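# Find the mislabeled office box and move it to the tote

## Task

The closed boxes on this office's desks each carry a FULL or EMPTY label, and the label on exactly one of them is false. Find that box and set it inside the tote near the door, with no part of it sticking out over the tote's rim. Every other box must end up resting on the desk it belongs to. The robot must not tip over or be left leaning, or the task fails. Anything that stays in place only because the robot is holding it at the end does not count as finished.

## Robot and tools

Robot: TidyBot++, a wheeled base 0.54 m long, 0.50 m wide and 0.38 m tall on four driven casters. It carries one seven-joint arm with a two-finger gripper. The shoulder sits 0.12 m ahead of the base centre and 0.68 m above the floor. Two cameras exist: base_camera, fixed on the base and looking forward, and wrist_camera, which looks wherever the hand points.

Frames: the base frame has its origin on the floor below the base centre, with x forward, y to the left and z up. hand_pose is reported in this frame. It is the point centred between the finger pads; its z axis runs out along the fingers and its y axis is the closing direction. The odometry frame is the base frame as it was when the scene began. base_odometry heading is positive to the left, in the range -3.142 to 3.142, and it comes from wheel turns only, so slip appears as motion and error builds up over many moves. base_tilt is in degrees, with forward and right lean positive.

execute_actions: arguments are actions (a list holding one action, or empty to just read state and images) and cameras (a list of base_camera, wrist_camera or all; leaving it out means all, an empty list means no images). An action may contain base, joints, or both, plus optional speeds; its motions begin together.
- base: exactly one key, each a relative offset from where the base last reported itself. translate_m moves straight, metres, forward positive, -2 to 2. strafe_m moves sideways, metres, left positive, -2 to 2. rotate_rad turns in place, radians, counter-clockwise from above positive, -6.3 to 6.3.
- joints: absolute targets by name, radians, for the single arm. joint_1_rad is unlimited (whole-arm yaw; positive is clockwise from above, opposite to rotate_rad). joint_2_rad shoulder, -2.249 to 2.249. joint_3_rad unlimited. joint_4_rad elbow, -2.579 to 2.579. joint_5_rad unlimited. joint_6_rad wrist, -2.099 to 2.099. joint_7_rad unlimited (hand roll; with the hand down, positive is counter-clockwise from above, and 1.57 puts the fingers opening to left and right). Unlimited joints go the short way round, so larger turns need steps under half a revolution. gripper_pos is 0 (open, about 85 mm gap) to 1 (shut); gap is roughly 85 x (1 - gripper_pos) mm. Any joint or base left out may keep pushing toward its earlier target.
- speeds: caps for this action only; translate_m and strafe_m 0.05 to 0.5 m/s, rotate_rad 0.1 to 1.57 rad/s (defaults are the maxima). A base move needing over 8.667 s is rejected, and no action runs beyond 15 s. Unknown keys or out-of-range numbers reject the whole call with no motion.

Planar arm check: with joint_1_rad 0, joint_3_rad 3.14 and joint_5_rad 0 (near the start), the arm stays in the vertical x-z plane. Angles from vertical, forward positive: upper arm (0.42 m) = joint_2_rad; forearm (0.31 m) = joint_2_rad - joint_4_rad; hand (0.31 m to hand point) = that minus joint_6_rad. Sum length x sin for forward reach from the shoulder and length x cos for height. A downward hand reaches at most about 0.94 m above the floor, only near the base. The arm starts folded, hand down, poking up to 0.08 m past the front.

wait: seconds from 0 to 10; commands nothing new and returns state and images. zoom_image: camera (base_camera or wrist_camera) and region [x0, y0, x1, y1] in pixels of that camera's newest full image, at most 504 by 504. base_camera is 644x364, wrist_camera 644x476 (fisheye). read_manual: returns only licence texts. finished_scene: pass the current scene number; it is final, so the goal must already hold without the robot's help.

Result lines: base_status and joint_status report how each commanded motion ended. done: reached (for the base, wheels turned the full amount even if slipping). off_target: stopped short, possibly still pushing. contact_stop or time_out: target dropped, holding position. A blocked base can show done yet be well short. "joint command not followed" with a "cause:" line means a self-collision check held back arm targets (gripper still acts); those joints show not_followed and may be retried later. on_its_own lists things not commanded this call. joint_positions, hand_pose (can be 1-2 cm off; trust images), motor_effort (percent of max, bracketed peak, noisy). ARM HIT means a hard strike on the base or arm itself. A gripper at 1 that reads done holds nothing; off_target shows an object stopped it. If one call reports a stop, later calls in that reply are skipped.

Cautions: friction leaves joints slightly off; improve by sending last command plus (desired minus read). Held loads make the arm sag; never command a joint to its current reading while holding. Closed fingertips reach about 20 mm past the hand point, so keep clear of the floor. Torque sensor overload (104.5 N m for joints 1-4, 51.3 for 5-7) freezes the arm 10 s. Long holding heats motors (MOTOR HOT at 60 °C, fault at 75 °C). Avoid driving while the arm is snagged high up, pushing sideways on a raised hand, or ramming furniture: these tilt or topple the robot. Do not drop, slam or shove boxes; loose items may get nudged occasionally. The simulation runs on while you compose replies.

Each tool is called after "Call:" by a JSON object that holds its "method" and its "body", one argument or row to a line.

## Session

Call:
{"method": "execute_actions", "body": {
  "actions": []
}}

Scene clock: 0.00 s.
base_odometry: x=+0.000 y=+0.000 heading=+0.000 (m, m, rad; odometry frame)
base_tilt: forward=+0.3 right=-0.2 (deg)
base_status: not commanded
joint_positions: joint_1_rad=-0.058 joint_2_rad=-0.407 joint_3_rad=+3.107 joint_4_rad=-2.540 joint_5_rad=+0.012 joint_6_rad=-0.844 joint_7_rad=+1.549 gripper_pos=+0.000
joint_status: not commanded
motor_effort: joint_1_rad=+0 joint_2_rad=+1 joint_3_rad=+1 joint_4_rad=+13 joint_5_rad=+0 joint_6_rad=+2 joint_7_rad=+1 (%)
hand_pose: x=+0.2688 y=+0.0109 z=+0.5935 quat_wxyz=(+0.007, +0.996, +0.038, +0.083) (m; base frame)
pictures: base_camera, wrist_camera
Images, in order (width x height): base_camera 644x364, wrist_camera 644x476.

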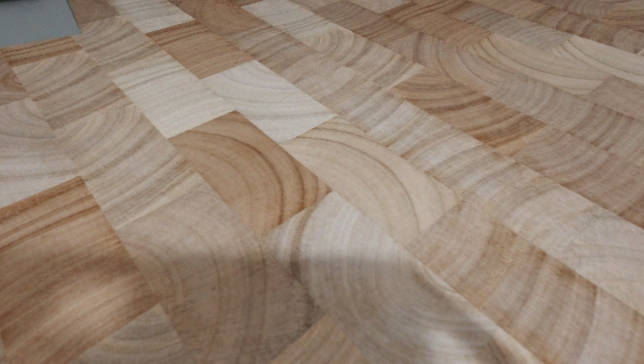

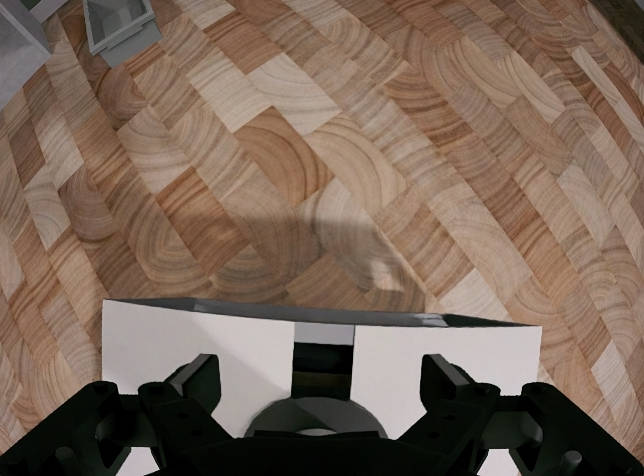

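Call:
{"method": "execute_actions", "body": {
  "actions": [
    {"joints":{"joint_1_rad":0,"joint_2_rad":-0.5,"joint_3_rad":3.14,"joint_4_rad":-1.3,"joint_5_rad":0,"joint_6_rad":-1.15,"joint_7_rad":1.57}}
  ],
  "cameras": ["wrist_camera"]
}}

Call:
{"method": "execute_actions", "body": {
  "actions": [
    {"joints":{"joint_1_rad":1.57}}
  ],
  "cameras": ["wrist_camera"]
}}

Call:
{"method": "execute_actions", "body": {
  "actions": [
    {"joints":{"joint_1_rad":3.14}}
  ],
  "cameras": ["wrist_camera"]
}}

Call:
{"method": "execute_actions", "body": {
  "actions": [
    {"joints":{"joint_1_rad":4.71}}
  ],
  "cameras": ["wrist_camera"]
}}

Scene clock: 3.07 s.
base_odometry: x=+0.000 y=+0.000 heading=+0.000 (m, m, rad; odometry frame)
base_tilt: forward=+0.3 right=-0.2 (deg)
base_status: not commanded
joint_positions: joint_1_rad=-0.013 joint_2_rad=-0.487 joint_3_rad=+3.128 joint_4_rad=-1.308 joint_5_rad=+0.012 joint_6_rad=-1.104 joint_7_rad=+1.549 gripper_pos=+0.000
joint_status: all done
motor_effort: joint_1_rad=+0(1) joint_2_rad=+0(7) joint_3_rad=+1(0) joint_4_rad=+19(21) joint_5_rad=+0(0) joint_6_rad=+9(9) joint_7_rad=+1(0) (%)
hand_pose: x=+0.4440 y=+0.0092 z=+1.1598 quat_wxyz=(-0.005, +0.821, +0.002, +0.571) (m; base frame)
pictures: wrist_camera
Images, in order (width x height): wrist_camera 644x476.

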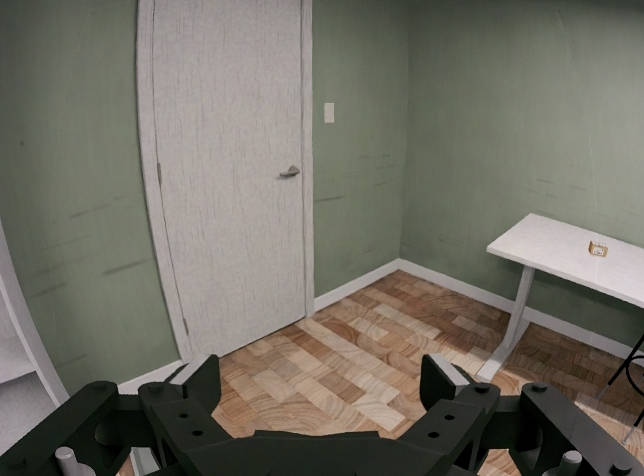

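Scene clock: 5.87 s.
base_odometry: x=+0.000 y=+0.000 heading=+0.000 (m, m, rad; odometry frame)
base_tilt: forward=+0.3 right=-0.2 (deg)
base_status: not commanded
joint_positions: joint_1_rad=+1.560 joint_2_rad=-0.487 joint_3_rad=+3.131 joint_4_rad=-1.308 joint_5_rad=+0.012 joint_6_rad=-1.104 joint_7_rad=+1.549 gripper_pos=+0.000
joint_status: all done
motor_effort: joint_1_rad=+0(0) joint_2_rad=+0(0) joint_3_rad=+1(1) joint_4_rad=+19(19) joint_5_rad=+0(0) joint_6_rad=+9(9) joint_7_rad=+1(1) (%)
hand_pose: x=+0.1257 y=-0.3251 z=+1.1598 quat_wxyz=(+0.401, +0.580, -0.581, +0.407) (m; base frame)
pictures: wrist_camera
Images, in order (width x height): wrist_camera 644x476.

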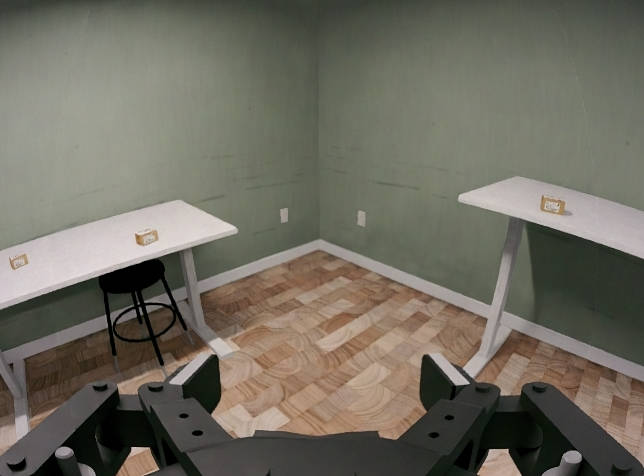

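Scene clock: 8.67 s.
base_odometry: x=+0.000 y=+0.000 heading=+0.000 (m, m, rad; odometry frame)
base_tilt: forward=+0.3 right=-0.2 (deg)
base_status: not commanded
joint_positions: joint_1_rad=+3.130 joint_2_rad=-0.487 joint_3_rad=+3.132 joint_4_rad=-1.308 joint_5_rad=+0.012 joint_6_rad=-1.104 joint_7_rad=+1.549 gripper_pos=+0.000
joint_status: all done
motor_effort: joint_1_rad=+0(1) joint_2_rad=+0(1) joint_3_rad=+0(1) joint_4_rad=+19(19) joint_5_rad=-1(0) joint_6_rad=+9(9) joint_7_rad=+1(1) (%)
hand_pose: x=-0.2061 y=-0.0064 z=+1.1598 quat_wxyz=(+0.571, -0.001, -0.821, +0.004) (m; base frame)
pictures: wrist_camera
Images, in order (width x height): wrist_camera 644x476.

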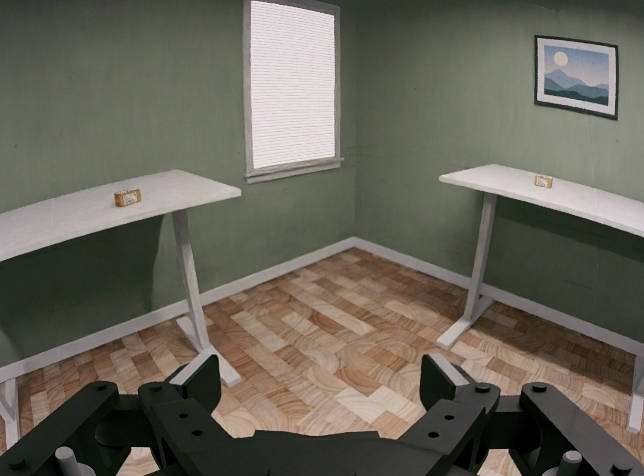

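Scene clock: 11.47 s.
base_odometry: x=+0.000 y=+0.000 heading=+0.000 (m, m, rad; odometry frame)
base_tilt: forward=+0.3 right=-0.2 (deg)
base_status: not commanded
joint_positions: joint_1_rad=+4.700 joint_2_rad=-0.487 joint_3_rad=+3.133 joint_4_rad=-1.308 joint_5_rad=+0.012 joint_6_rad=-1.104 joint_7_rad=+1.549 gripper_pos=+0.000
joint_status: all done
motor_effort: joint_1_rad=+0(0) joint_2_rad=+0(1) joint_3_rad=+0(1) joint_4_rad=+19(19) joint_5_rad=+0(0) joint_6_rad=+9(9) joint_7_rad=+1(0) (%)
hand_pose: x=+0.1127 y=+0.3251 z=+1.1598 quat_wxyz=(+0.407, -0.581, -0.580, -0.401) (m; base frame)
pictures: wrist_camera
Images, in order (width x height): wrist_camera 644x476.

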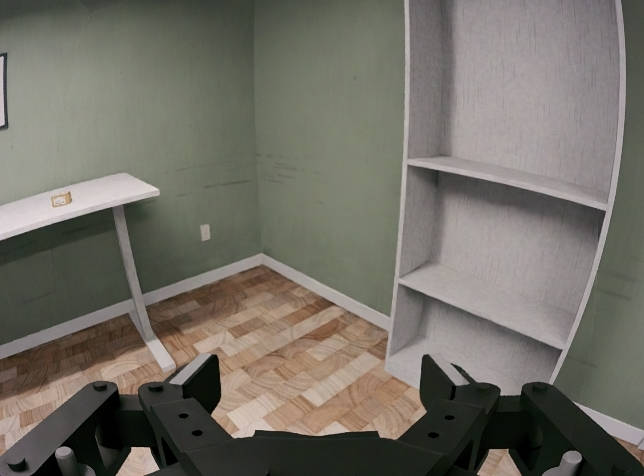

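Call:
{"method": "execute_actions", "body": {
  "actions": [
    {"base":{"rotate_rad":-0.81},"joints":{"joint_1_rad":6.295}}
  ]
}}

Call:
{"method": "execute_actions", "body": {
  "actions": [
    {"base":{"translate_m":0.9},"joints":{"joint_6_rad":-1.45}}
  ]
}}

Scene clock: 14.90 s.
base_odometry: x=+0.000 y=+0.000 heading=-0.809 (m, m, rad; odometry frame)
base_tilt: forward=+0.3 right=-0.2 (deg)
base_status: done
joint_positions: joint_1_rad=+6.285 joint_2_rad=-0.488 joint_3_rad=+3.136 joint_4_rad=-1.308 joint_5_rad=+0.012 joint_6_rad=-1.105 joint_7_rad=+1.549 gripper_pos=+0.000
joint_status: all done
motor_effort: joint_1_rad=+0(0) joint_2_rad=+0(2) joint_3_rad=-1(1) joint_4_rad=+18(19) joint_5_rad=+0(0) joint_6_rad=+9(9) joint_7_rad=+1(1) (%)
hand_pose: x=+0.4436 y=+0.0005 z=+1.1601 quat_wxyz=(+0.000, -0.820, +0.008, -0.572) (m; base frame)
pictures: base_camera, wrist_camera
Images, in order (width x height): base_camera 644x364, wrist_camera 644x476.

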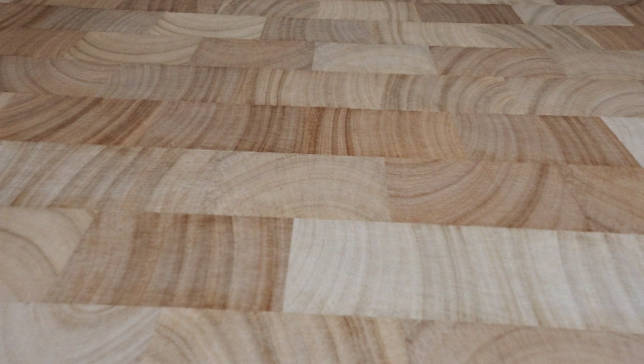

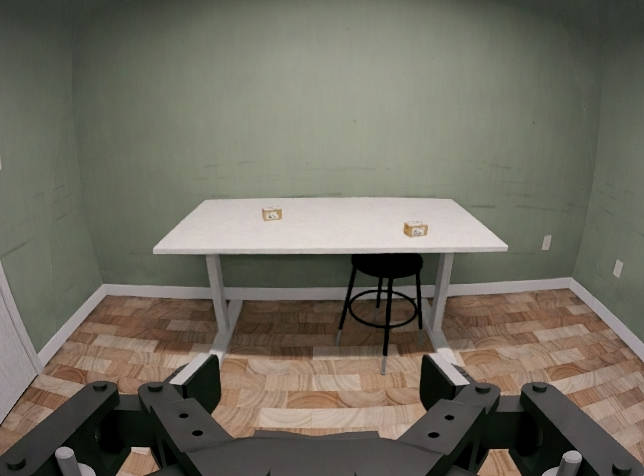

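Scene clock: 18.07 s.
base_odometry: x=+0.621 y=-0.652 heading=-0.810 (m, m, rad; odometry frame)
base_tilt: forward=+0.3 right=-0.2 (deg)
base_status: done
joint_positions: joint_1_rad=+6.285 joint_2_rad=-0.496 joint_3_rad=+3.136 joint_4_rad=-1.303 joint_5_rad=+0.012 joint_6_rad=-1.429 joint_7_rad=+1.549 gripper_pos=+0.000
joint_status: all done
motor_effort: joint_1_rad=+0(0) joint_2_rad=+1(5) joint_3_rad=+0(1) joint_4_rad=+18(19) joint_5_rad=+0(0) joint_6_rad=+7(9) joint_7_rad=+0(1) (%)
hand_pose: x=+0.3908 y=-0.0003 z=+1.0772 quat_wxyz=(-0.001, -0.899, +0.010, -0.438) (m; base frame)
pictures: base_camera, wrist_camera
Images, in order (width x height): base_camera 644x364, wrist_camera 644x476.

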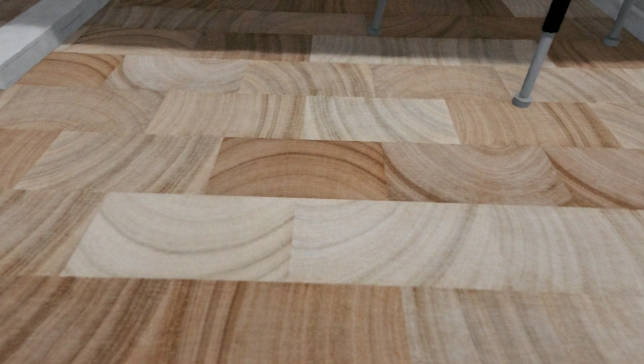

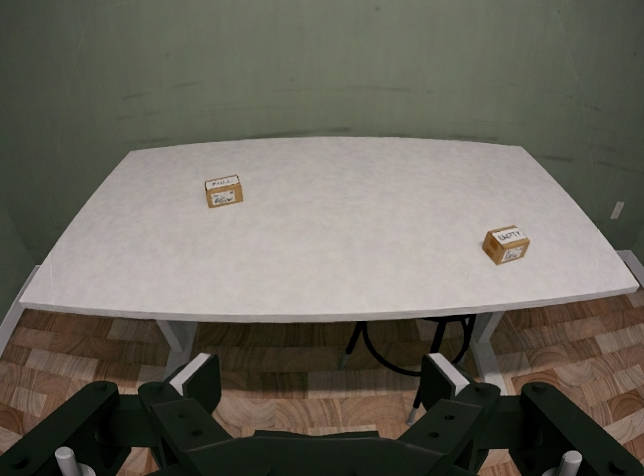

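Call:
{"method": "execute_actions", "body": {
  "actions": [
    {"base":{"strafe_m":-0.38},"joints":{"joint_2_rad":0.386,"joint_4_rad":-0.727,"joint_6_rad":-2.05}}
  ]
}}

Call:
{"method": "execute_actions", "body": {
  "actions": [
    {"base":{"translate_m":0.2}}
  ]
}}

Scene clock: 21.87 s.
base_odometry: x=+0.346 y=-0.914 heading=-0.810 (m, m, rad; odometry frame)
base_tilt: forward=+0.3 right=-0.1 (deg)
base_status: done
joint_positions: joint_1_rad=+6.292 joint_2_rad=+0.381 joint_3_rad=+3.140 joint_4_rad=-0.741 joint_5_rad=+0.012 joint_6_rad=-2.005 joint_7_rad=+1.549 gripper_pos=+0.000
joint_status: all done
motor_effort: joint_1_rad=+1(3) joint_2_rad=-30(32) joint_3_rad=+0(2) joint_4_rad=+16(18) joint_5_rad=+0(0) joint_6_rad=+2(9) joint_7_rad=+1(1) (%)
hand_pose: x=+0.5632 y=-0.0053 z=+0.8973 quat_wxyz=(-0.005, -1.000, +0.017, -0.007) (m; base frame)
pictures: base_camera, wrist_camera
Images, in order (width x height): base_camera 644x364, wrist_camera 644x476.

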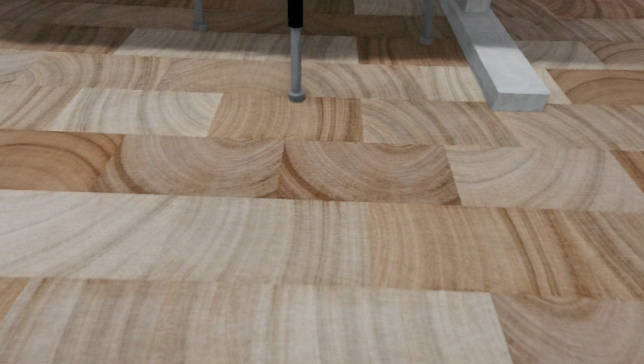

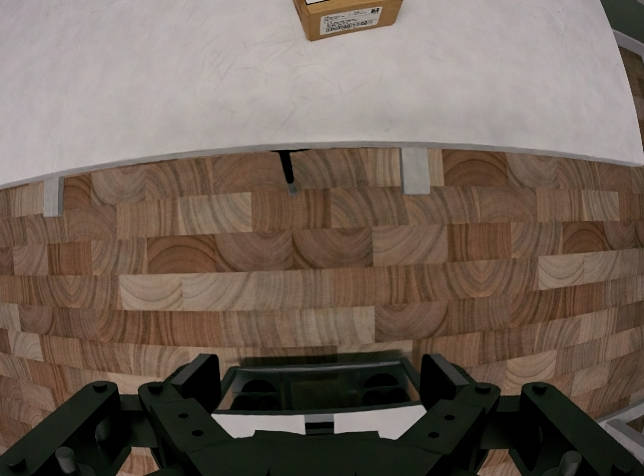

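Scene clock: 23.50 s.
base_odometry: x=+0.484 y=-1.059 heading=-0.810 (m, m, rad; odometry frame)
base_tilt: forward=+0.3 right=-0.2 (deg)
base_status: done
joint_positions: joint_1_rad=+6.292 joint_2_rad=+0.390 joint_3_rad=+3.140 joint_4_rad=-0.739 joint_5_rad=+0.012 joint_6_rad=-2.008 joint_7_rad=+1.549 gripper_pos=+0.000
joint_status: not commanded
motor_effort: joint_1_rad=+0(1) joint_2_rad=-31(35) joint_3_rad=+0(0) joint_4_rad=+16(17) joint_5_rad=+0(0) joint_6_rad=+1(2) joint_7_rad=+1(1) (%)
hand_pose: x=+0.5645 y=-0.0053 z=+0.8944 quat_wxyz=(-0.005, -1.000, +0.017, -0.003) (m; base frame)
pictures: base_camera, wrist_camera
Images, in order (width x height): base_camera 644x364, wrist_camera 644x476.

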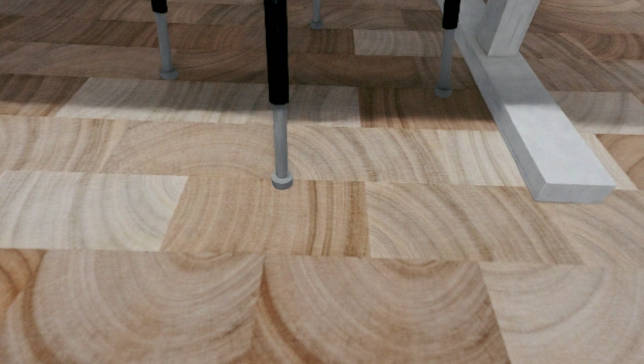

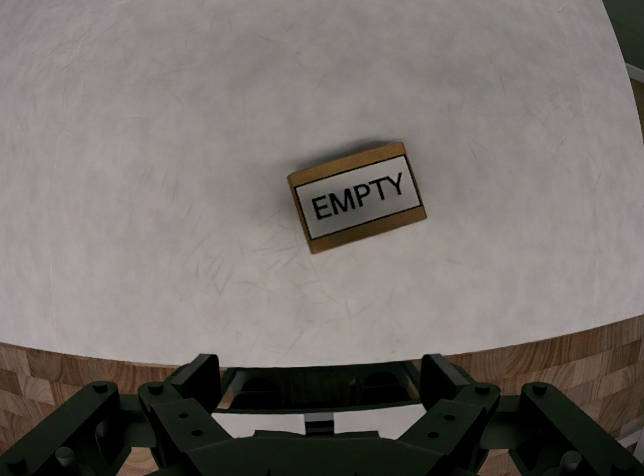

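Call:
{"method": "execute_actions", "body": {
  "actions": [
    {"base":{"translate_m":0.089},"joints":{"joint_1_rad":6.355,"joint_7_rad":0.30}}
  ],
  "cameras": ["wrist_camera"]
}}

Scene clock: 25.60 s.
base_odometry: x=+0.545 y=-1.124 heading=-0.810 (m, m, rad; odometry frame)
base_tilt: forward=+0.4 right=-0.1 (deg)
base_status: done
joint_positions: joint_1_rad=+6.345 joint_2_rad=+0.392 joint_3_rad=+3.140 joint_4_rad=-0.738 joint_5_rad=+0.012 joint_6_rad=-2.008 joint_7_rad=+0.306 gripper_pos=+0.000
joint_status: all done
motor_effort: joint_1_rad=+0(2) joint_2_rad=-31(34) joint_3_rad=+0(1) joint_4_rad=+16(17) joint_5_rad=+0(0) joint_6_rad=+1(0) joint_7_rad=+1(1) (%)
hand_pose: x=+0.5641 y=-0.0288 z=+0.8935 quat_wxyz=(-0.003, -0.787, +0.617, -0.004) (m; base frame)
pictures: wrist_camera
Images, in order (width x height): wrist_camera 644x476.

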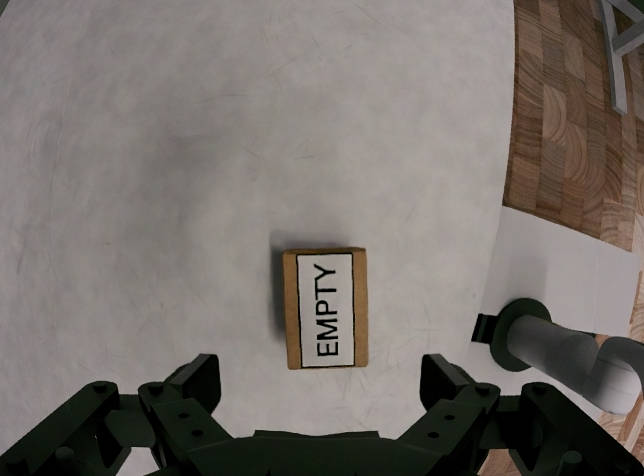

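Call:
{"method": "execute_actions", "body": {
  "actions": [
    {"joints":{"joint_2_rad":0.31,"joint_4_rad":-1.095,"joint_6_rad":-1.70}}
  ],
  "cameras": ["wrist_camera"]
}}

Scene clock: 27.50 s.
base_odometry: x=+0.545 y=-1.124 heading=-0.810 (m, m, rad; odometry frame)
base_tilt: forward=+0.4 right=-0.2 (deg)
base_status: not commanded
joint_positions: joint_1_rad=+6.345 joint_2_rad=+0.329 joint_3_rad=+3.140 joint_4_rad=-1.085 joint_5_rad=+0.012 joint_6_rad=-1.744 joint_7_rad=+0.306 gripper_pos=+0.000
joint_status: all done
motor_effort: joint_1_rad=+0(0) joint_2_rad=-30(30) joint_3_rad=+0(0) joint_4_rad=+18(17) joint_5_rad=+0(0) joint_6_rad=+1(0) joint_7_rad=+1(1) (%)
hand_pose: x=+0.5593 y=-0.0288 z=+0.8178 quat_wxyz=(-0.009, -0.788, +0.616, +0.004) (m; base frame)
pictures: wrist_camera
Images, in order (width x height): wrist_camera 644x476.

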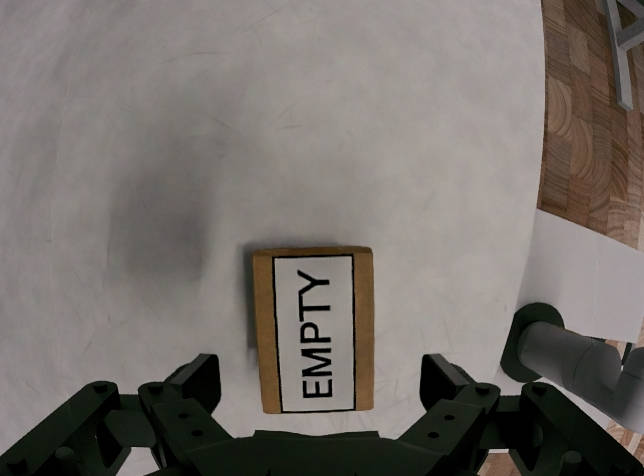

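Call:
{"method": "execute_actions", "body": {
  "actions": [
    {"joints":{"joint_4_rad":-1.275,"joint_6_rad":-1.50}}
  ],
  "cameras": ["wrist_camera"]
}}

Call:
{"method": "execute_actions", "body": {
  "actions": [
    {"joints":{"gripper_pos":1}}
  ],
  "cameras": []
}}

Call:
{"method": "execute_actions", "body": {
  "actions": [
    {"joints":{"joint_4_rad":-1.16,"joint_6_rad":-1.68}}
  ],
  "cameras": ["wrist_camera"]
}}

Scene clock: 29.30 s.
base_odometry: x=+0.545 y=-1.124 heading=-0.810 (m, m, rad; odometry frame)
base_tilt: forward=+0.3 right=-0.1 (deg)
base_status: not commanded
joint_positions: joint_1_rad=+6.345 joint_2_rad=+0.323 joint_3_rad=+3.140 joint_4_rad=-1.267 joint_5_rad=+0.012 joint_6_rad=-1.544 joint_7_rad=+0.306 gripper_pos=+0.000
joint_status: all done
motor_effort: joint_1_rad=+0(0) joint_2_rad=-30(32) joint_3_rad=+0(1) joint_4_rad=+17(19) joint_5_rad=+0(0) joint_6_rad=+1(1) joint_7_rad=+1(1) (%)
hand_pose: x=+0.5685 y=-0.0293 z=+0.7637 quat_wxyz=(-0.002, -0.789, +0.615, -0.007) (m; base frame)
pictures: wrist_camera
Images, in order (width x height): wrist_camera 644x476.

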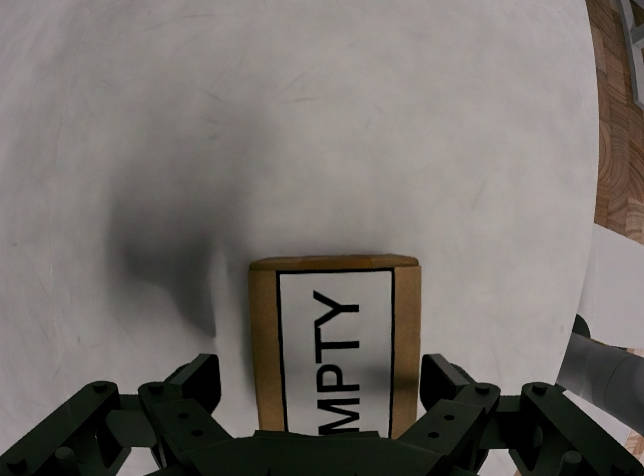

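Scene clock: 30.40 s.
base_odometry: x=+0.545 y=-1.124 heading=-0.810 (m, m, rad; odometry frame)
base_tilt: forward=+0.3 right=-0.2 (deg)
base_status: not commanded
joint_positions: joint_1_rad=+6.345 joint_2_rad=+0.318 joint_3_rad=+3.140 joint_4_rad=-1.270 joint_5_rad=+0.012 joint_6_rad=-1.542 joint_7_rad=+0.306 gripper_pos=+0.355
joint_status: gripper_pos off_target (ended at +0.355, target +1.000)
motor_effort: joint_1_rad=+0(0) joint_2_rad=-30(32) joint_3_rad=-1(1) joint_4_rad=+18(20) joint_5_rad=+0(0) joint_6_rad=+1(3) joint_7_rad=+1(1) (%)
hand_pose: x=+0.5675 y=-0.0293 z=+0.7649 quat_wxyz=(-0.001, -0.789, +0.615, -0.008) (m; base frame)
pictures: none
No camera images: the call's "cameras" was empty. Leave "cameras" out to get every camera's image.

Scene clock: 31.40 s.
base_odometry: x=+0.545 y=-1.124 heading=-0.810 (m, m, rad; odometry frame)
base_tilt: forward=+0.4 right=-0.2 (deg)
base_status: not commanded
joint_positions: joint_1_rad=+6.345 joint_2_rad=+0.318 joint_3_rad=+3.140 joint_4_rad=-1.175 joint_5_rad=+0.012 joint_6_rad=-1.639 joint_7_rad=+0.306 gripper_pos=+0.355
joint_status: all done
motor_effort: joint_1_rad=+0(0) joint_2_rad=-31(34) joint_3_rad=+0(0) joint_4_rad=+19(20) joint_5_rad=+0(0) joint_6_rad=+1(1) joint_7_rad=+1(1) (%)
hand_pose: x=+0.5661 y=-0.0292 z=+0.7945 quat_wxyz=(-0.002, -0.788, +0.615, -0.007) (m; base frame)
pictures: wrist_camera
Images, in order (width x height): wrist_camera 644x476.

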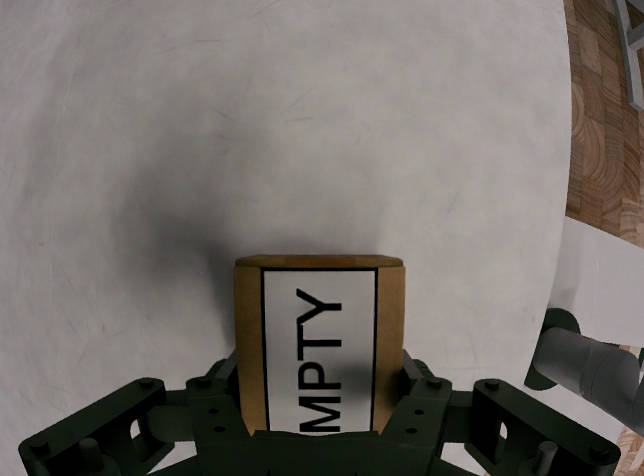

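Call:
{"method": "execute_actions", "body": {
  "actions": [],
  "cameras": []
}}

Call:
{"method": "execute_actions", "body": {
  "actions": [
    {"joints":{"joint_4_rad":-1.278,"joint_6_rad":-1.50}}
  ],
  "cameras": []
}}

Call:
{"method": "execute_actions", "body": {
  "actions": [
    {"joints":{"gripper_pos":0}}
  ],
  "cameras": []
}}

Call:
{"method": "execute_actions", "body": {
  "actions": [
    {"joints":{"joint_4_rad":-1.16,"joint_6_rad":-1.68}}
  ],
  "cameras": []
}}

Call:
{"method": "execute_actions", "body": {
  "actions": [
    {"joints":{"joint_2_rad":0.36,"joint_4_rad":-0.85,"joint_6_rad":-1.96}}
  ],
  "cameras": []
}}

Call:
{"method": "execute_actions", "body": {
  "actions": [
    {"base":{"strafe_m":0.64},"joints":{"joint_1_rad":6.273}}
  ]
}}

Scene clock: 32.13 s.
base_odometry: x=+0.545 y=-1.124 heading=-0.810 (m, m, rad; odometry frame)
base_tilt: forward=+0.3 right=-0.2 (deg)
base_status: not commanded
joint_positions: joint_1_rad=+6.345 joint_2_rad=+0.318 joint_3_rad=+3.140 joint_4_rad=-1.175 joint_5_rad=+0.012 joint_6_rad=-1.639 joint_7_rad=+0.306 gripper_pos=+0.355
joint_status: all done
motor_effort: joint_1_rad=+0(0) joint_2_rad=-32(34) joint_3_rad=-1(0) joint_4_rad=+20(20) joint_5_rad=+0(0) joint_6_rad=+1(1) joint_7_rad=+1(1) (%)
hand_pose: x=+0.5661 y=-0.0292 z=+0.7945 quat_wxyz=(-0.002, -0.788, +0.615, -0.007) (m; base frame)
pictures: none
No camera images: the call's "cameras" was empty. Leave "cameras" out to get every camera's image.

Scene clock: 33.30 s.
base_odometry: x=+0.545 y=-1.124 heading=-0.810 (m, m, rad; odometry frame)
base_tilt: forward=+0.3 right=-0.2 (deg)
base_status: not commanded
joint_positions: joint_1_rad=+6.345 joint_2_rad=+0.316 joint_3_rad=+3.140 joint_4_rad=-1.273 joint_5_rad=+0.012 joint_6_rad=-1.543 joint_7_rad=+0.306 gripper_pos=+0.355
joint_status: all done
motor_effort: joint_1_rad=+0(0) joint_2_rad=-30(33) joint_3_rad=+0(1) joint_4_rad=+18(20) joint_5_rad=+0(0) joint_6_rad=+1(6) joint_7_rad=+1(1) (%)
hand_pose: x=+0.5661 y=-0.0292 z=+0.7649 quat_wxyz=(-0.002, -0.789, +0.615, -0.007) (m; base frame)
pictures: none
No camera images: the call's "cameras" was empty. Leave "cameras" out to get every camera's image.

Scene clock: 34.40 s.
base_odometry: x=+0.545 y=-1.124 heading=-0.810 (m, m, rad; odometry frame)
base_tilt: forward=+0.4 right=-0.1 (deg)
base_status: not commanded
joint_positions: joint_1_rad=+6.345 joint_2_rad=+0.316 joint_3_rad=+3.140 joint_4_rad=-1.273 joint_5_rad=+0.012 joint_6_rad=-1.543 joint_7_rad=+0.306 gripper_pos=+0.000
joint_status: all done
motor_effort: joint_1_rad=+0(0) joint_2_rad=-29(31) joint_3_rad=-1(0) joint_4_rad=+18(19) joint_5_rad=+0(0) joint_6_rad=+1(1) joint_7_rad=+1(1) (%)
hand_pose: x=+0.5661 y=-0.0292 z=+0.7649 quat_wxyz=(-0.002, -0.789, +0.615, -0.007) (m; base frame)
pictures: none
No camera images: the call's "cameras" was empty. Leave "cameras" out to get every camera's image.

Scene clock: 35.40 s.
base_odometry: x=+0.545 y=-1.124 heading=-0.810 (m, m, rad; odometry frame)
base_tilt: forward=+0.3 right=-0.2 (deg)
base_status: not commanded
joint_positions: joint_1_rad=+6.345 joint_2_rad=+0.315 joint_3_rad=+3.140 joint_4_rad=-1.167 joint_5_rad=+0.012 joint_6_rad=-1.639 joint_7_rad=+0.306 gripper_pos=+0.000
joint_status: all done
motor_effort: joint_1_rad=+0(0) joint_2_rad=-29(31) joint_3_rad=-1(1) joint_4_rad=+18(18) joint_5_rad=+0(0) joint_6_rad=+1(2) joint_7_rad=+1(1) (%)
hand_pose: x=+0.5680 y=-0.0294 z=+0.7986 quat_wxyz=(+0.001, -0.788, +0.615, -0.012) (m; base frame)
pictures: none
No camera images: the call's "cameras" was empty. Leave "cameras" out to get every camera's image.

Scene clock: 36.80 s.
base_odometry: x=+0.545 y=-1.124 heading=-0.810 (m, m, rad; odometry frame)
base_tilt: forward=+0.3 right=-0.2 (deg)
base_status: not commanded
joint_positions: joint_1_rad=+6.345 joint_2_rad=+0.341 joint_3_rad=+3.140 joint_4_rad=-0.860 joint_5_rad=+0.012 joint_6_rad=-1.916 joint_7_rad=+0.306 gripper_pos=+0.000
joint_status: all done
motor_effort: joint_1_rad=+0(0) joint_2_rad=-30(30) joint_3_rad=+0(0) joint_4_rad=+17(19) joint_5_rad=+0(0) joint_6_rad=+1(2) joint_7_rad=+1(1) (%)
hand_pose: x=+0.5594 y=-0.0287 z=+0.8809 quat_wxyz=(+0.003, -0.787, +0.617, -0.013) (m; base frame)
pictures: none
No camera images: the call's "cameras" was empty. Leave "cameras" out to get every camera's image.

Scene clock: 39.43 s.
base_odometry: x=+1.009 y=-0.682 heading=-0.810 (m, m, rad; odometry frame)
base_tilt: forward=+0.3 right=-0.2 (deg)
base_status: done
joint_positions: joint_1_rad=+6.274 joint_2_rad=+0.343 joint_3_rad=+3.140 joint_4_rad=-0.860 joint_5_rad=+0.012 joint_6_rad=-1.916 joint_7_rad=+0.306 gripper_pos=+0.000
joint_status: all done
motor_effort: joint_1_rad=+1(4) joint_2_rad=-30(31) joint_3_rad=+0(2) joint_4_rad=+17(17) joint_5_rad=+0(1) joint_6_rad=+1(1) joint_7_rad=+1(1) (%)
hand_pose: x=+0.5608 y=+0.0025 z=+0.8797 quat_wxyz=(+0.002, -0.808, +0.588, -0.012) (m; base frame)
pictures: base_camera, wrist_camera
Images, in order (width x height): base_camera 644x364, wrist_camera 644x476.

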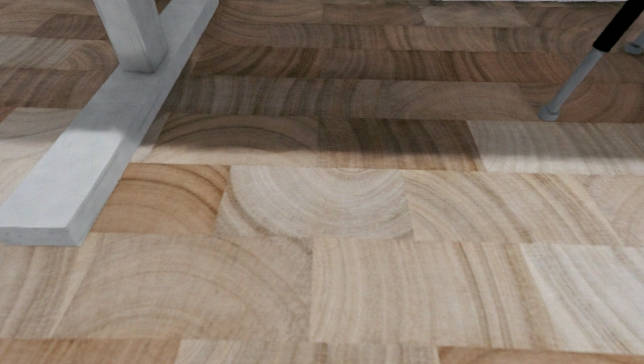

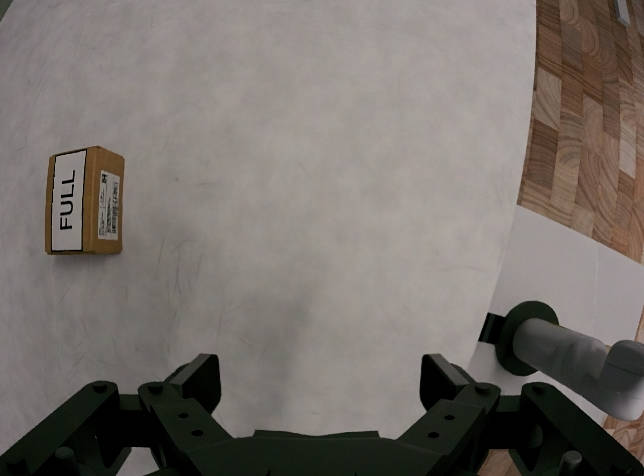

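Call:
{"method": "execute_actions", "body": {
  "actions": [
    {"base":{"translate_m":0.15},"joints":{"joint_1_rad":6.325,"joint_2_rad":0.60,"joint_4_rad":-0.54,"joint_6_rad":-2.03,"joint_7_rad":0.33}}
  ]
}}

Scene clock: 41.70 s.
base_odometry: x=+1.112 y=-0.791 heading=-0.810 (m, m, rad; odometry frame)
base_tilt: forward=+0.3 right=-0.2 (deg)
base_status: done
joint_positions: joint_1_rad=+6.314 joint_2_rad=+0.605 joint_3_rad=+3.140 joint_4_rad=-0.553 joint_5_rad=+0.012 joint_6_rad=-1.985 joint_7_rad=+0.306 gripper_pos=+0.000
joint_status: all done
motor_effort: joint_1_rad=+0(1) joint_2_rad=-38(44) joint_3_rad=-1(1) joint_4_rad=+16(18) joint_5_rad=+0(0) joint_6_rad=+1(2) joint_7_rad=+1(1) (%)
hand_pose: x=+0.6457 y=-0.0177 z=+0.8426 quat_wxyz=(-0.005, -0.796, +0.605, -0.002) (m; base frame)
pictures: base_camera, wrist_camera
Images, in order (width x height): base_camera 644x364, wrist_camera 644x476.

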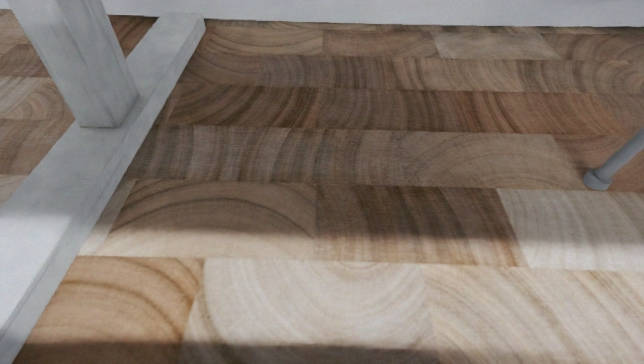

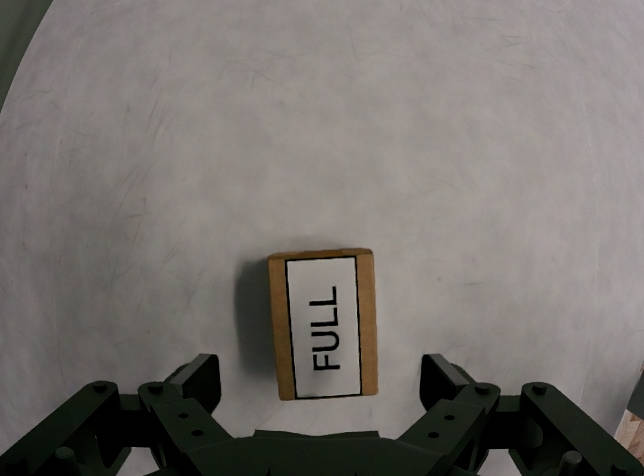

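Call:
{"method": "execute_actions", "body": {
  "actions": [
    {"joints":{"joint_2_rad":0.512,"joint_4_rad":-0.945,"joint_6_rad":-1.632,"joint_7_rad":0.37}}
  ],
  "cameras": ["wrist_camera"]
}}

Call:
{"method": "execute_actions", "body": {
  "actions": [
    {"joints":{"gripper_pos":1}}
  ],
  "cameras": []
}}

Call:
{"method": "execute_actions", "body": {
  "actions": [
    {"joints":{"joint_4_rad":-0.83,"joint_6_rad":-1.81}}
  ],
  "cameras": ["wrist_camera"]
}}

Call:
{"method": "execute_actions", "body": {
  "actions": [],
  "cameras": []
}}

Scene clock: 43.83 s.
base_odometry: x=+1.112 y=-0.791 heading=-0.810 (m, m, rad; odometry frame)
base_tilt: forward=+0.3 right=-0.1 (deg)
base_status: not commanded
joint_positions: joint_1_rad=+6.314 joint_2_rad=+0.531 joint_3_rad=+3.140 joint_4_rad=-0.935 joint_5_rad=+0.012 joint_6_rad=-1.676 joint_7_rad=+0.344 gripper_pos=+0.000
joint_status: all done
motor_effort: joint_1_rad=+0(0) joint_2_rad=-37(38) joint_3_rad=+0(1) joint_4_rad=+18(17) joint_5_rad=+0(0) joint_6_rad=+1(0) joint_7_rad=+1(1) (%)
hand_pose: x=+0.6442 y=-0.0179 z=+0.7663 quat_wxyz=(-0.005, -0.809, +0.588, -0.003) (m; base frame)
pictures: wrist_camera
Images, in order (width x height): wrist_camera 644x476.

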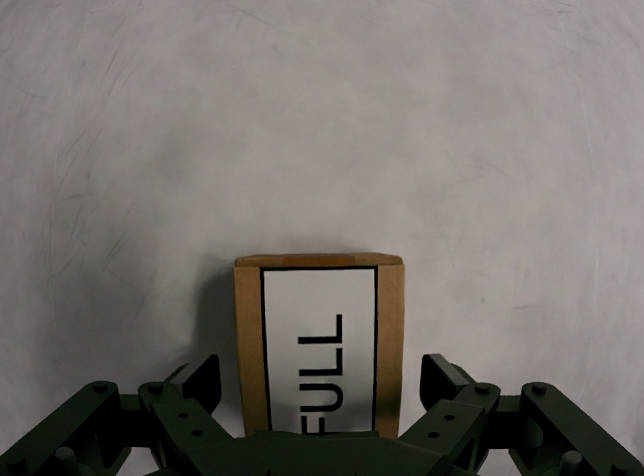

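Scene clock: 44.93 s.
base_odometry: x=+1.112 y=-0.791 heading=-0.810 (m, m, rad; odometry frame)
base_tilt: forward=+0.3 right=-0.2 (deg)
base_status: not commanded
joint_positions: joint_1_rad=+6.314 joint_2_rad=+0.526 joint_3_rad=+3.140 joint_4_rad=-0.940 joint_5_rad=+0.012 joint_6_rad=-1.674 joint_7_rad=+0.344 gripper_pos=+0.355
joint_status: gripper_pos off_target (ended at +0.355, target +1.000)
motor_effort: joint_1_rad=+0(0) joint_2_rad=-38(41) joint_3_rad=+0(1) joint_4_rad=+18(20) joint_5_rad=+0(0) joint_6_rad=+1(4) joint_7_rad=+1(1) (%)
hand_pose: x=+0.6433 y=-0.0179 z=+0.7676 quat_wxyz=(-0.004, -0.809, +0.588, -0.004) (m; base frame)
pictures: none
No camera images: the call's "cameras" was empty. Leave "cameras" out to get every camera's image.

Scene clock: 45.93 s.
base_odometry: x=+1.112 y=-0.791 heading=-0.810 (m, m, rad; odometry frame)
base_tilt: forward=+0.3 right=-0.2 (deg)
base_status: not commanded
joint_positions: joint_1_rad=+6.314 joint_2_rad=+0.531 joint_3_rad=+3.140 joint_4_rad=-0.851 joint_5_rad=+0.012 joint_6_rad=-1.769 joint_7_rad=+0.344 gripper_pos=+0.355
joint_status: all done
motor_effort: joint_1_rad=+0(0) joint_2_rad=-41(44) joint_3_rad=+0(0) joint_4_rad=+20(20) joint_5_rad=+0(0) joint_6_rad=+1(1) joint_7_rad=+1(1) (%)
hand_pose: x=+0.6375 y=-0.0177 z=+0.7921 quat_wxyz=(-0.007, -0.809, +0.588, +0.001) (m; base frame)
pictures: wrist_camera
Images, in order (width x height): wrist_camera 644x476.

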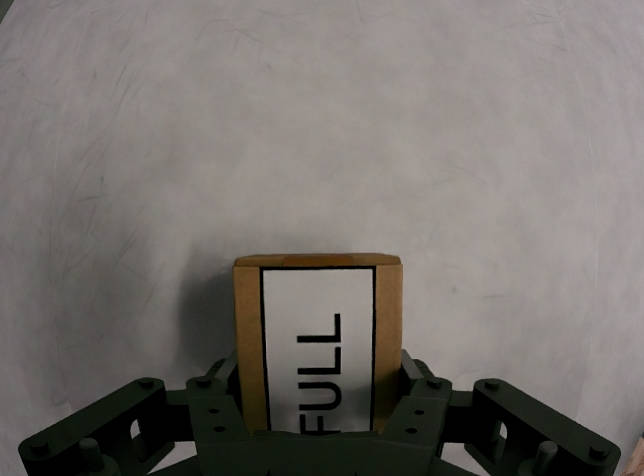

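Scene clock: 45.93 s.
base_odometry: x=+1.112 y=-0.791 heading=-0.810 (m, m, rad; odometry frame)
base_tilt: forward=+0.3 right=-0.2 (deg)
base_status: not commanded
joint_positions: joint_1_rad=+6.314 joint_2_rad=+0.531 joint_3_rad=+3.140 joint_4_rad=-0.851 joint_5_rad=+0.012 joint_6_rad=-1.769 joint_7_rad=+0.344 gripper_pos=+0.355
joint_status: all done
motor_effort: joint_1_rad=+0(0) joint_2_rad=-41(44) joint_3_rad=+0(0) joint_4_rad=+20(20) joint_5_rad=+0(0) joint_6_rad=+1(1) joint_7_rad=+1(1) (%)
hand_pose: x=+0.6375 y=-0.0177 z=+0.7921 quat_wxyz=(-0.007, -0.809, +0.588, +0.001) (m; base frame)
pictures: none
No camera images: the call's "cameras" was empty. Leave "cameras" out to get every camera's image.

Call:
{"method": "execute_actions", "body": {
  "actions": [
    {"joints":{"joint_4_rad":-0.935,"joint_6_rad":-1.632}}
  ],
  "cameras": []
}}

Call:
{"method": "execute_actions", "body": {
  "actions": [
    {"joints":{"gripper_pos":0}}
  ],
  "cameras": []
}}

Call:
{"method": "execute_actions", "body": {
  "actions": [
    {"joints":{"joint_4_rad":-0.83,"joint_6_rad":-1.81}}
  ],
  "cameras": []
}}

Call:
{"method": "execute_actions", "body": {
  "actions": [
    {"joints":{"joint_4_rad":-0.62,"joint_6_rad":-1.95}}
  ],
  "cameras": ["wrist_camera"]
}}

Call:
{"method": "execute_actions", "body": {
  "actions": [
    {"base":{"translate_m":-0.9}}
  ],
  "cameras": []
}}

Call:
{"method": "execute_actions", "body": {
  "actions": [
    {"base":{"rotate_rad":-1.57},"joints":{"joint_1_rad":6.275,"joint_2_rad":-0.3,"joint_4_rad":-0.6,"joint_6_rad":-1.6,"joint_7_rad":1.59}}
  ]
}}

Call:
{"method": "execute_actions", "body": {
  "actions": [
    {"base":{"translate_m":0.7},"joints":{"joint_6_rad":-1.85}}
  ]
}}

Scene clock: 47.60 s.
base_odometry: x=+1.112 y=-0.791 heading=-0.810 (m, m, rad; odometry frame)
base_tilt: forward=+0.3 right=-0.2 (deg)
base_status: not commanded
joint_positions: joint_1_rad=+6.314 joint_2_rad=+0.529 joint_3_rad=+3.140 joint_4_rad=-0.934 joint_5_rad=+0.012 joint_6_rad=-1.675 joint_7_rad=+0.345 gripper_pos=+0.355
joint_status: all done
motor_effort: joint_1_rad=+0(0) joint_2_rad=-40(42) joint_3_rad=-1(0) joint_4_rad=+20(21) joint_5_rad=+0(0) joint_6_rad=+1(5) joint_7_rad=+1(1) (%)
hand_pose: x=+0.6448 y=-0.0180 z=+0.7677 quat_wxyz=(-0.003, -0.809, +0.588, -0.005) (m; base frame)
pictures: none
No camera images: the call's "cameras" was empty. Leave "cameras" out to get every camera's image.

Scene clock: 48.70 s.
base_odometry: x=+1.112 y=-0.791 heading=-0.810 (m, m, rad; odometry frame)
base_tilt: forward=+0.4 right=-0.2 (deg)
base_status: not commanded
joint_positions: joint_1_rad=+6.314 joint_2_rad=+0.523 joint_3_rad=+3.140 joint_4_rad=-0.934 joint_5_rad=+0.012 joint_6_rad=-1.675 joint_7_rad=+0.345 gripper_pos=+0.000
joint_status: all done
motor_effort: joint_1_rad=+0(0) joint_2_rad=-37(41) joint_3_rad=+0(0) joint_4_rad=+18(20) joint_5_rad=+0(0) joint_6_rad=+1(1) joint_7_rad=+1(1) (%)
hand_pose: x=+0.6442 y=-0.0180 z=+0.7707 quat_wxyz=(-0.002, -0.809, +0.588, -0.007) (m; base frame)
pictures: none
No camera images: the call's "cameras" was empty. Leave "cameras" out to get every camera's image.

Scene clock: 49.67 s.
base_odometry: x=+1.112 y=-0.791 heading=-0.810 (m, m, rad; odometry frame)
base_tilt: forward=+0.3 right=-0.2 (deg)
base_status: not commanded
joint_positions: joint_1_rad=+6.314 joint_2_rad=+0.518 joint_3_rad=+3.140 joint_4_rad=-0.838 joint_5_rad=+0.012 joint_6_rad=-1.769 joint_7_rad=+0.345 gripper_pos=+0.000
joint_status: all done
motor_effort: joint_1_rad=+0(0) joint_2_rad=-37(39) joint_3_rad=+0(0) joint_4_rad=+17(19) joint_5_rad=+0(0) joint_6_rad=+1(1) joint_7_rad=+1(1) (%)
hand_pose: x=+0.6392 y=-0.0178 z=+0.8029 quat_wxyz=(+0.000, -0.808, +0.589, -0.010) (m; base frame)
pictures: none
No camera images: the call's "cameras" was empty. Leave "cameras" out to get every camera's image.

Scene clock: 50.87 s.
base_odometry: x=+1.112 y=-0.791 heading=-0.810 (m, m, rad; odometry frame)
base_tilt: forward=+0.3 right=-0.2 (deg)
base_status: not commanded
joint_positions: joint_1_rad=+6.314 joint_2_rad=+0.517 joint_3_rad=+3.140 joint_4_rad=-0.629 joint_5_rad=+0.012 joint_6_rad=-1.906 joint_7_rad=+0.345 gripper_pos=+0.000
joint_status: all done
motor_effort: joint_1_rad=+0(0) joint_2_rad=-36(38) joint_3_rad=+0(1) joint_4_rad=+16(18) joint_5_rad=+0(0) joint_6_rad=+2(2) joint_7_rad=+1(1) (%)
hand_pose: x=+0.6410 y=-0.0178 z=+0.8672 quat_wxyz=(+0.021, -0.807, +0.589, -0.040) (m; base frame)
pictures: wrist_camera
Images, in order (width x height): wrist_camera 644x476.

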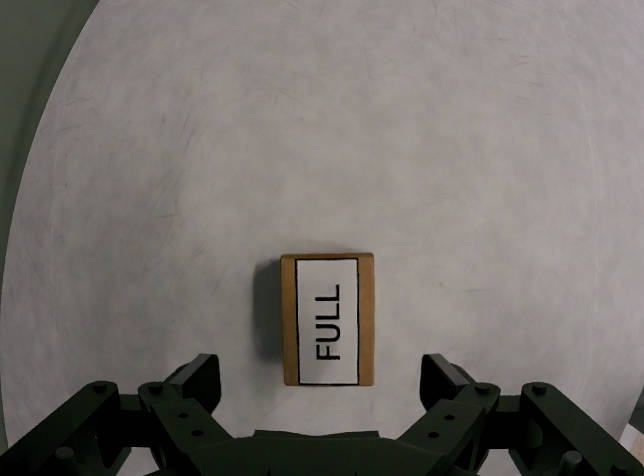

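Scene clock: 54.10 s.
base_odometry: x=+0.492 y=-0.139 heading=-0.810 (m, m, rad; odometry frame)
base_tilt: forward=+0.3 right=-0.1 (deg)
base_status: done
joint_positions: joint_1_rad=+6.317 joint_2_rad=+0.514 joint_3_rad=+3.140 joint_4_rad=-0.629 joint_5_rad=+0.012 joint_6_rad=-1.909 joint_7_rad=+0.345 gripper_pos=+0.000
joint_status: not commanded
motor_effort: joint_1_rad=+0(2) joint_2_rad=-35(40) joint_3_rad=+0(0) joint_4_rad=+17(18) joint_5_rad=+0(0) joint_6_rad=+2(2) joint_7_rad=+1(1) (%)
hand_pose: x=+0.6394 y=-0.0196 z=+0.8687 quat_wxyz=(+0.021, -0.806, +0.590, -0.040) (m; base frame)
pictures: none
No camera images: the call's "cameras" was empty. Leave "cameras" out to get every camera's image.

Scene clock: 56.40 s.
base_odometry: x=+0.492 y=-0.139 heading=-2.380 (m, m, rad; odometry frame)
base_tilt: forward=+0.3 right=-0.1 (deg)
base_status: done
joint_positions: joint_1_rad=+6.288 joint_2_rad=-0.306 joint_3_rad=+3.148 joint_4_rad=-0.606 joint_5_rad=+0.012 joint_6_rad=-1.645 joint_7_rad=+1.568 gripper_pos=+0.000
joint_status: all done
motor_effort: joint_1_rad=+0(4) joint_2_rad=+1(39) joint_3_rad=+0(4) joint_4_rad=+11(18) joint_5_rad=+0(3) joint_6_rad=+9(10) joint_7_rad=+1(1) (%)
hand_pose: x=+0.3751 y=-0.0061 z=+1.2696 quat_wxyz=(-0.006, -0.826, +0.010, -0.563) (m; base frame)
pictures: base_camera, wrist_camera
Images, in order (width x height): base_camera 644x364, wrist_camera 644x476.

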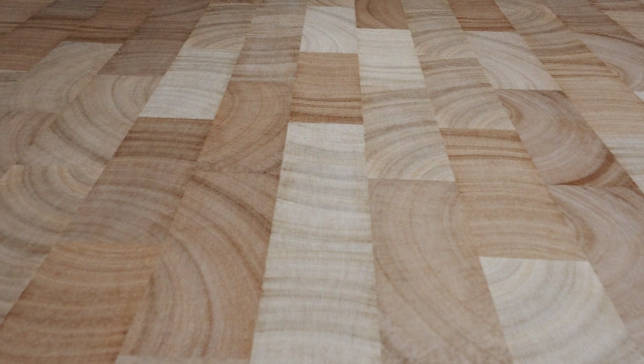

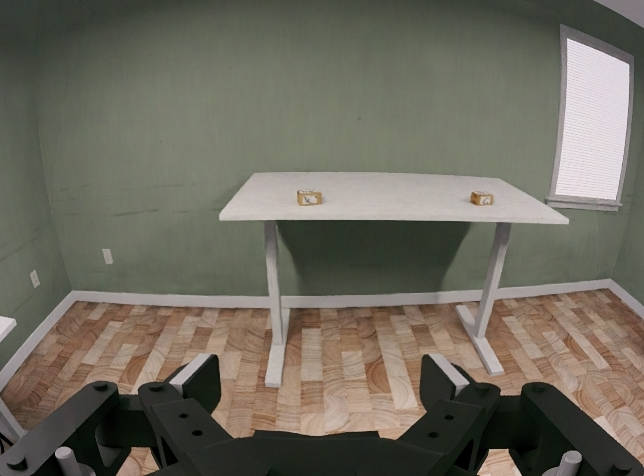

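Scene clock: 59.17 s.
base_odometry: x=-0.015 y=-0.622 heading=-2.380 (m, m, rad; odometry frame)
base_tilt: forward=+0.3 right=-0.2 (deg)
base_status: done
joint_positions: joint_1_rad=+6.288 joint_2_rad=-0.298 joint_3_rad=+3.148 joint_4_rad=-0.604 joint_5_rad=+0.012 joint_6_rad=-1.824 joint_7_rad=+1.568 gripper_pos=+0.000
joint_status: all done
motor_effort: joint_1_rad=+0(0) joint_2_rad=+1(7) joint_3_rad=+0(0) joint_4_rad=+11(12) joint_5_rad=-1(0) joint_6_rad=+8(10) joint_7_rad=+1(1) (%)
hand_pose: x=+0.3540 y=-0.0057 z=+1.2186 quat_wxyz=(-0.005, -0.875, +0.011, -0.484) (m; base frame)
pictures: base_camera, wrist_camera
Images, in order (width x height): base_camera 644x364, wrist_camera 644x476.

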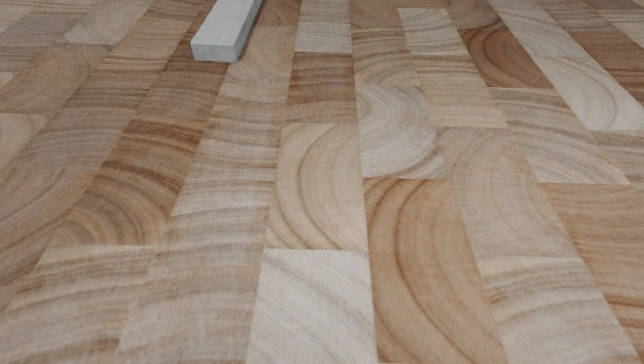

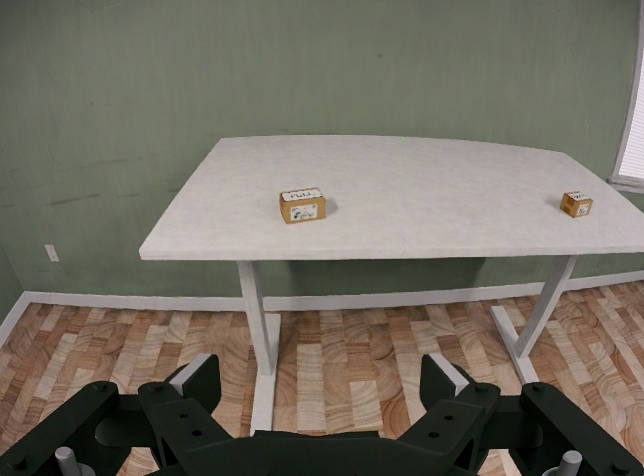

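Call:
{"method": "execute_actions", "body": {
  "actions": [
    {"base":{"strafe_m":0.5},"joints":{"joint_1_rad":7.165,"joint_2_rad":0.37,"joint_4_rad":-0.36,"joint_5_rad":0.23,"joint_6_rad":-1.92,"joint_7_rad":1.2}}
  ],
  "cameras": []
}}

Call:
{"method": "execute_actions", "body": {
  "actions": [
    {"base":{"translate_m":0.48}}
  ]
}}

Scene clock: 64.17 s.
base_odometry: x=+0.330 y=-0.984 heading=-2.380 (m, m, rad; odometry frame)
base_tilt: forward=+0.3 right=-0.2 (deg)
base_status: done
joint_positions: joint_1_rad=+7.157 joint_2_rad=+0.356 joint_3_rad=+3.147 joint_4_rad=-0.374 joint_5_rad=+0.184 joint_6_rad=-1.876 joint_7_rad=+1.225 gripper_pos=+0.000
joint_status: all done
motor_effort: joint_1_rad=+0(2) joint_2_rad=-28(31) joint_3_rad=+1(1) joint_4_rad=+15(15) joint_5_rad=+1(1) joint_6_rad=+5(8) joint_7_rad=+1(0) (%)
hand_pose: x=+0.4053 y=-0.4270 z=+1.0463 quat_wxyz=(-0.145, -0.757, +0.592, -0.234) (m; base frame)
pictures: none
No camera images: the call's "cameras" was empty. Leave "cameras" out to get every camera's image.

Scene clock: 66.47 s.
base_odometry: x=-0.017 y=-1.315 heading=-2.380 (m, m, rad; odometry frame)
base_tilt: forward=+0.3 right=-0.1 (deg)
base_status: done
joint_positions: joint_1_rad=+7.160 joint_2_rad=+0.366 joint_3_rad=+3.146 joint_4_rad=-0.372 joint_5_rad=+0.186 joint_6_rad=-1.876 joint_7_rad=+1.225 gripper_pos=+0.000
joint_status: not commanded
motor_effort: joint_1_rad=+0(3) joint_2_rad=-28(31) joint_3_rad=+0(2) joint_4_rad=+15(16) joint_5_rad=+1(1) joint_6_rad=+5(6) joint_7_rad=+1(1) (%)
hand_pose: x=+0.4060 y=-0.4307 z=+1.0419 quat_wxyz=(-0.145, -0.757, +0.594, -0.229) (m; base frame)
pictures: base_camera, wrist_camera
Images, in order (width x height): base_camera 644x364, wrist_camera 644x476.

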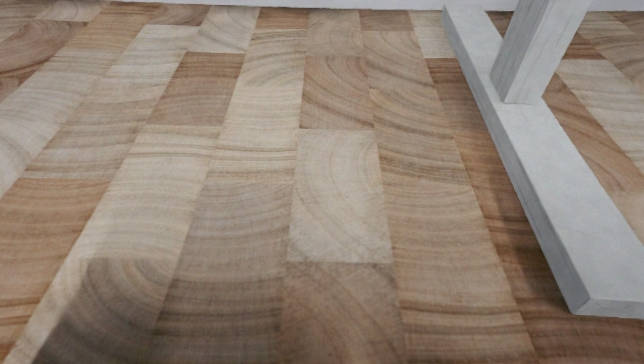

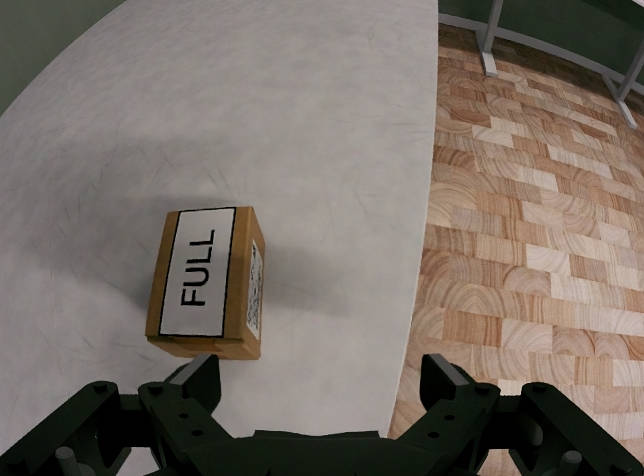

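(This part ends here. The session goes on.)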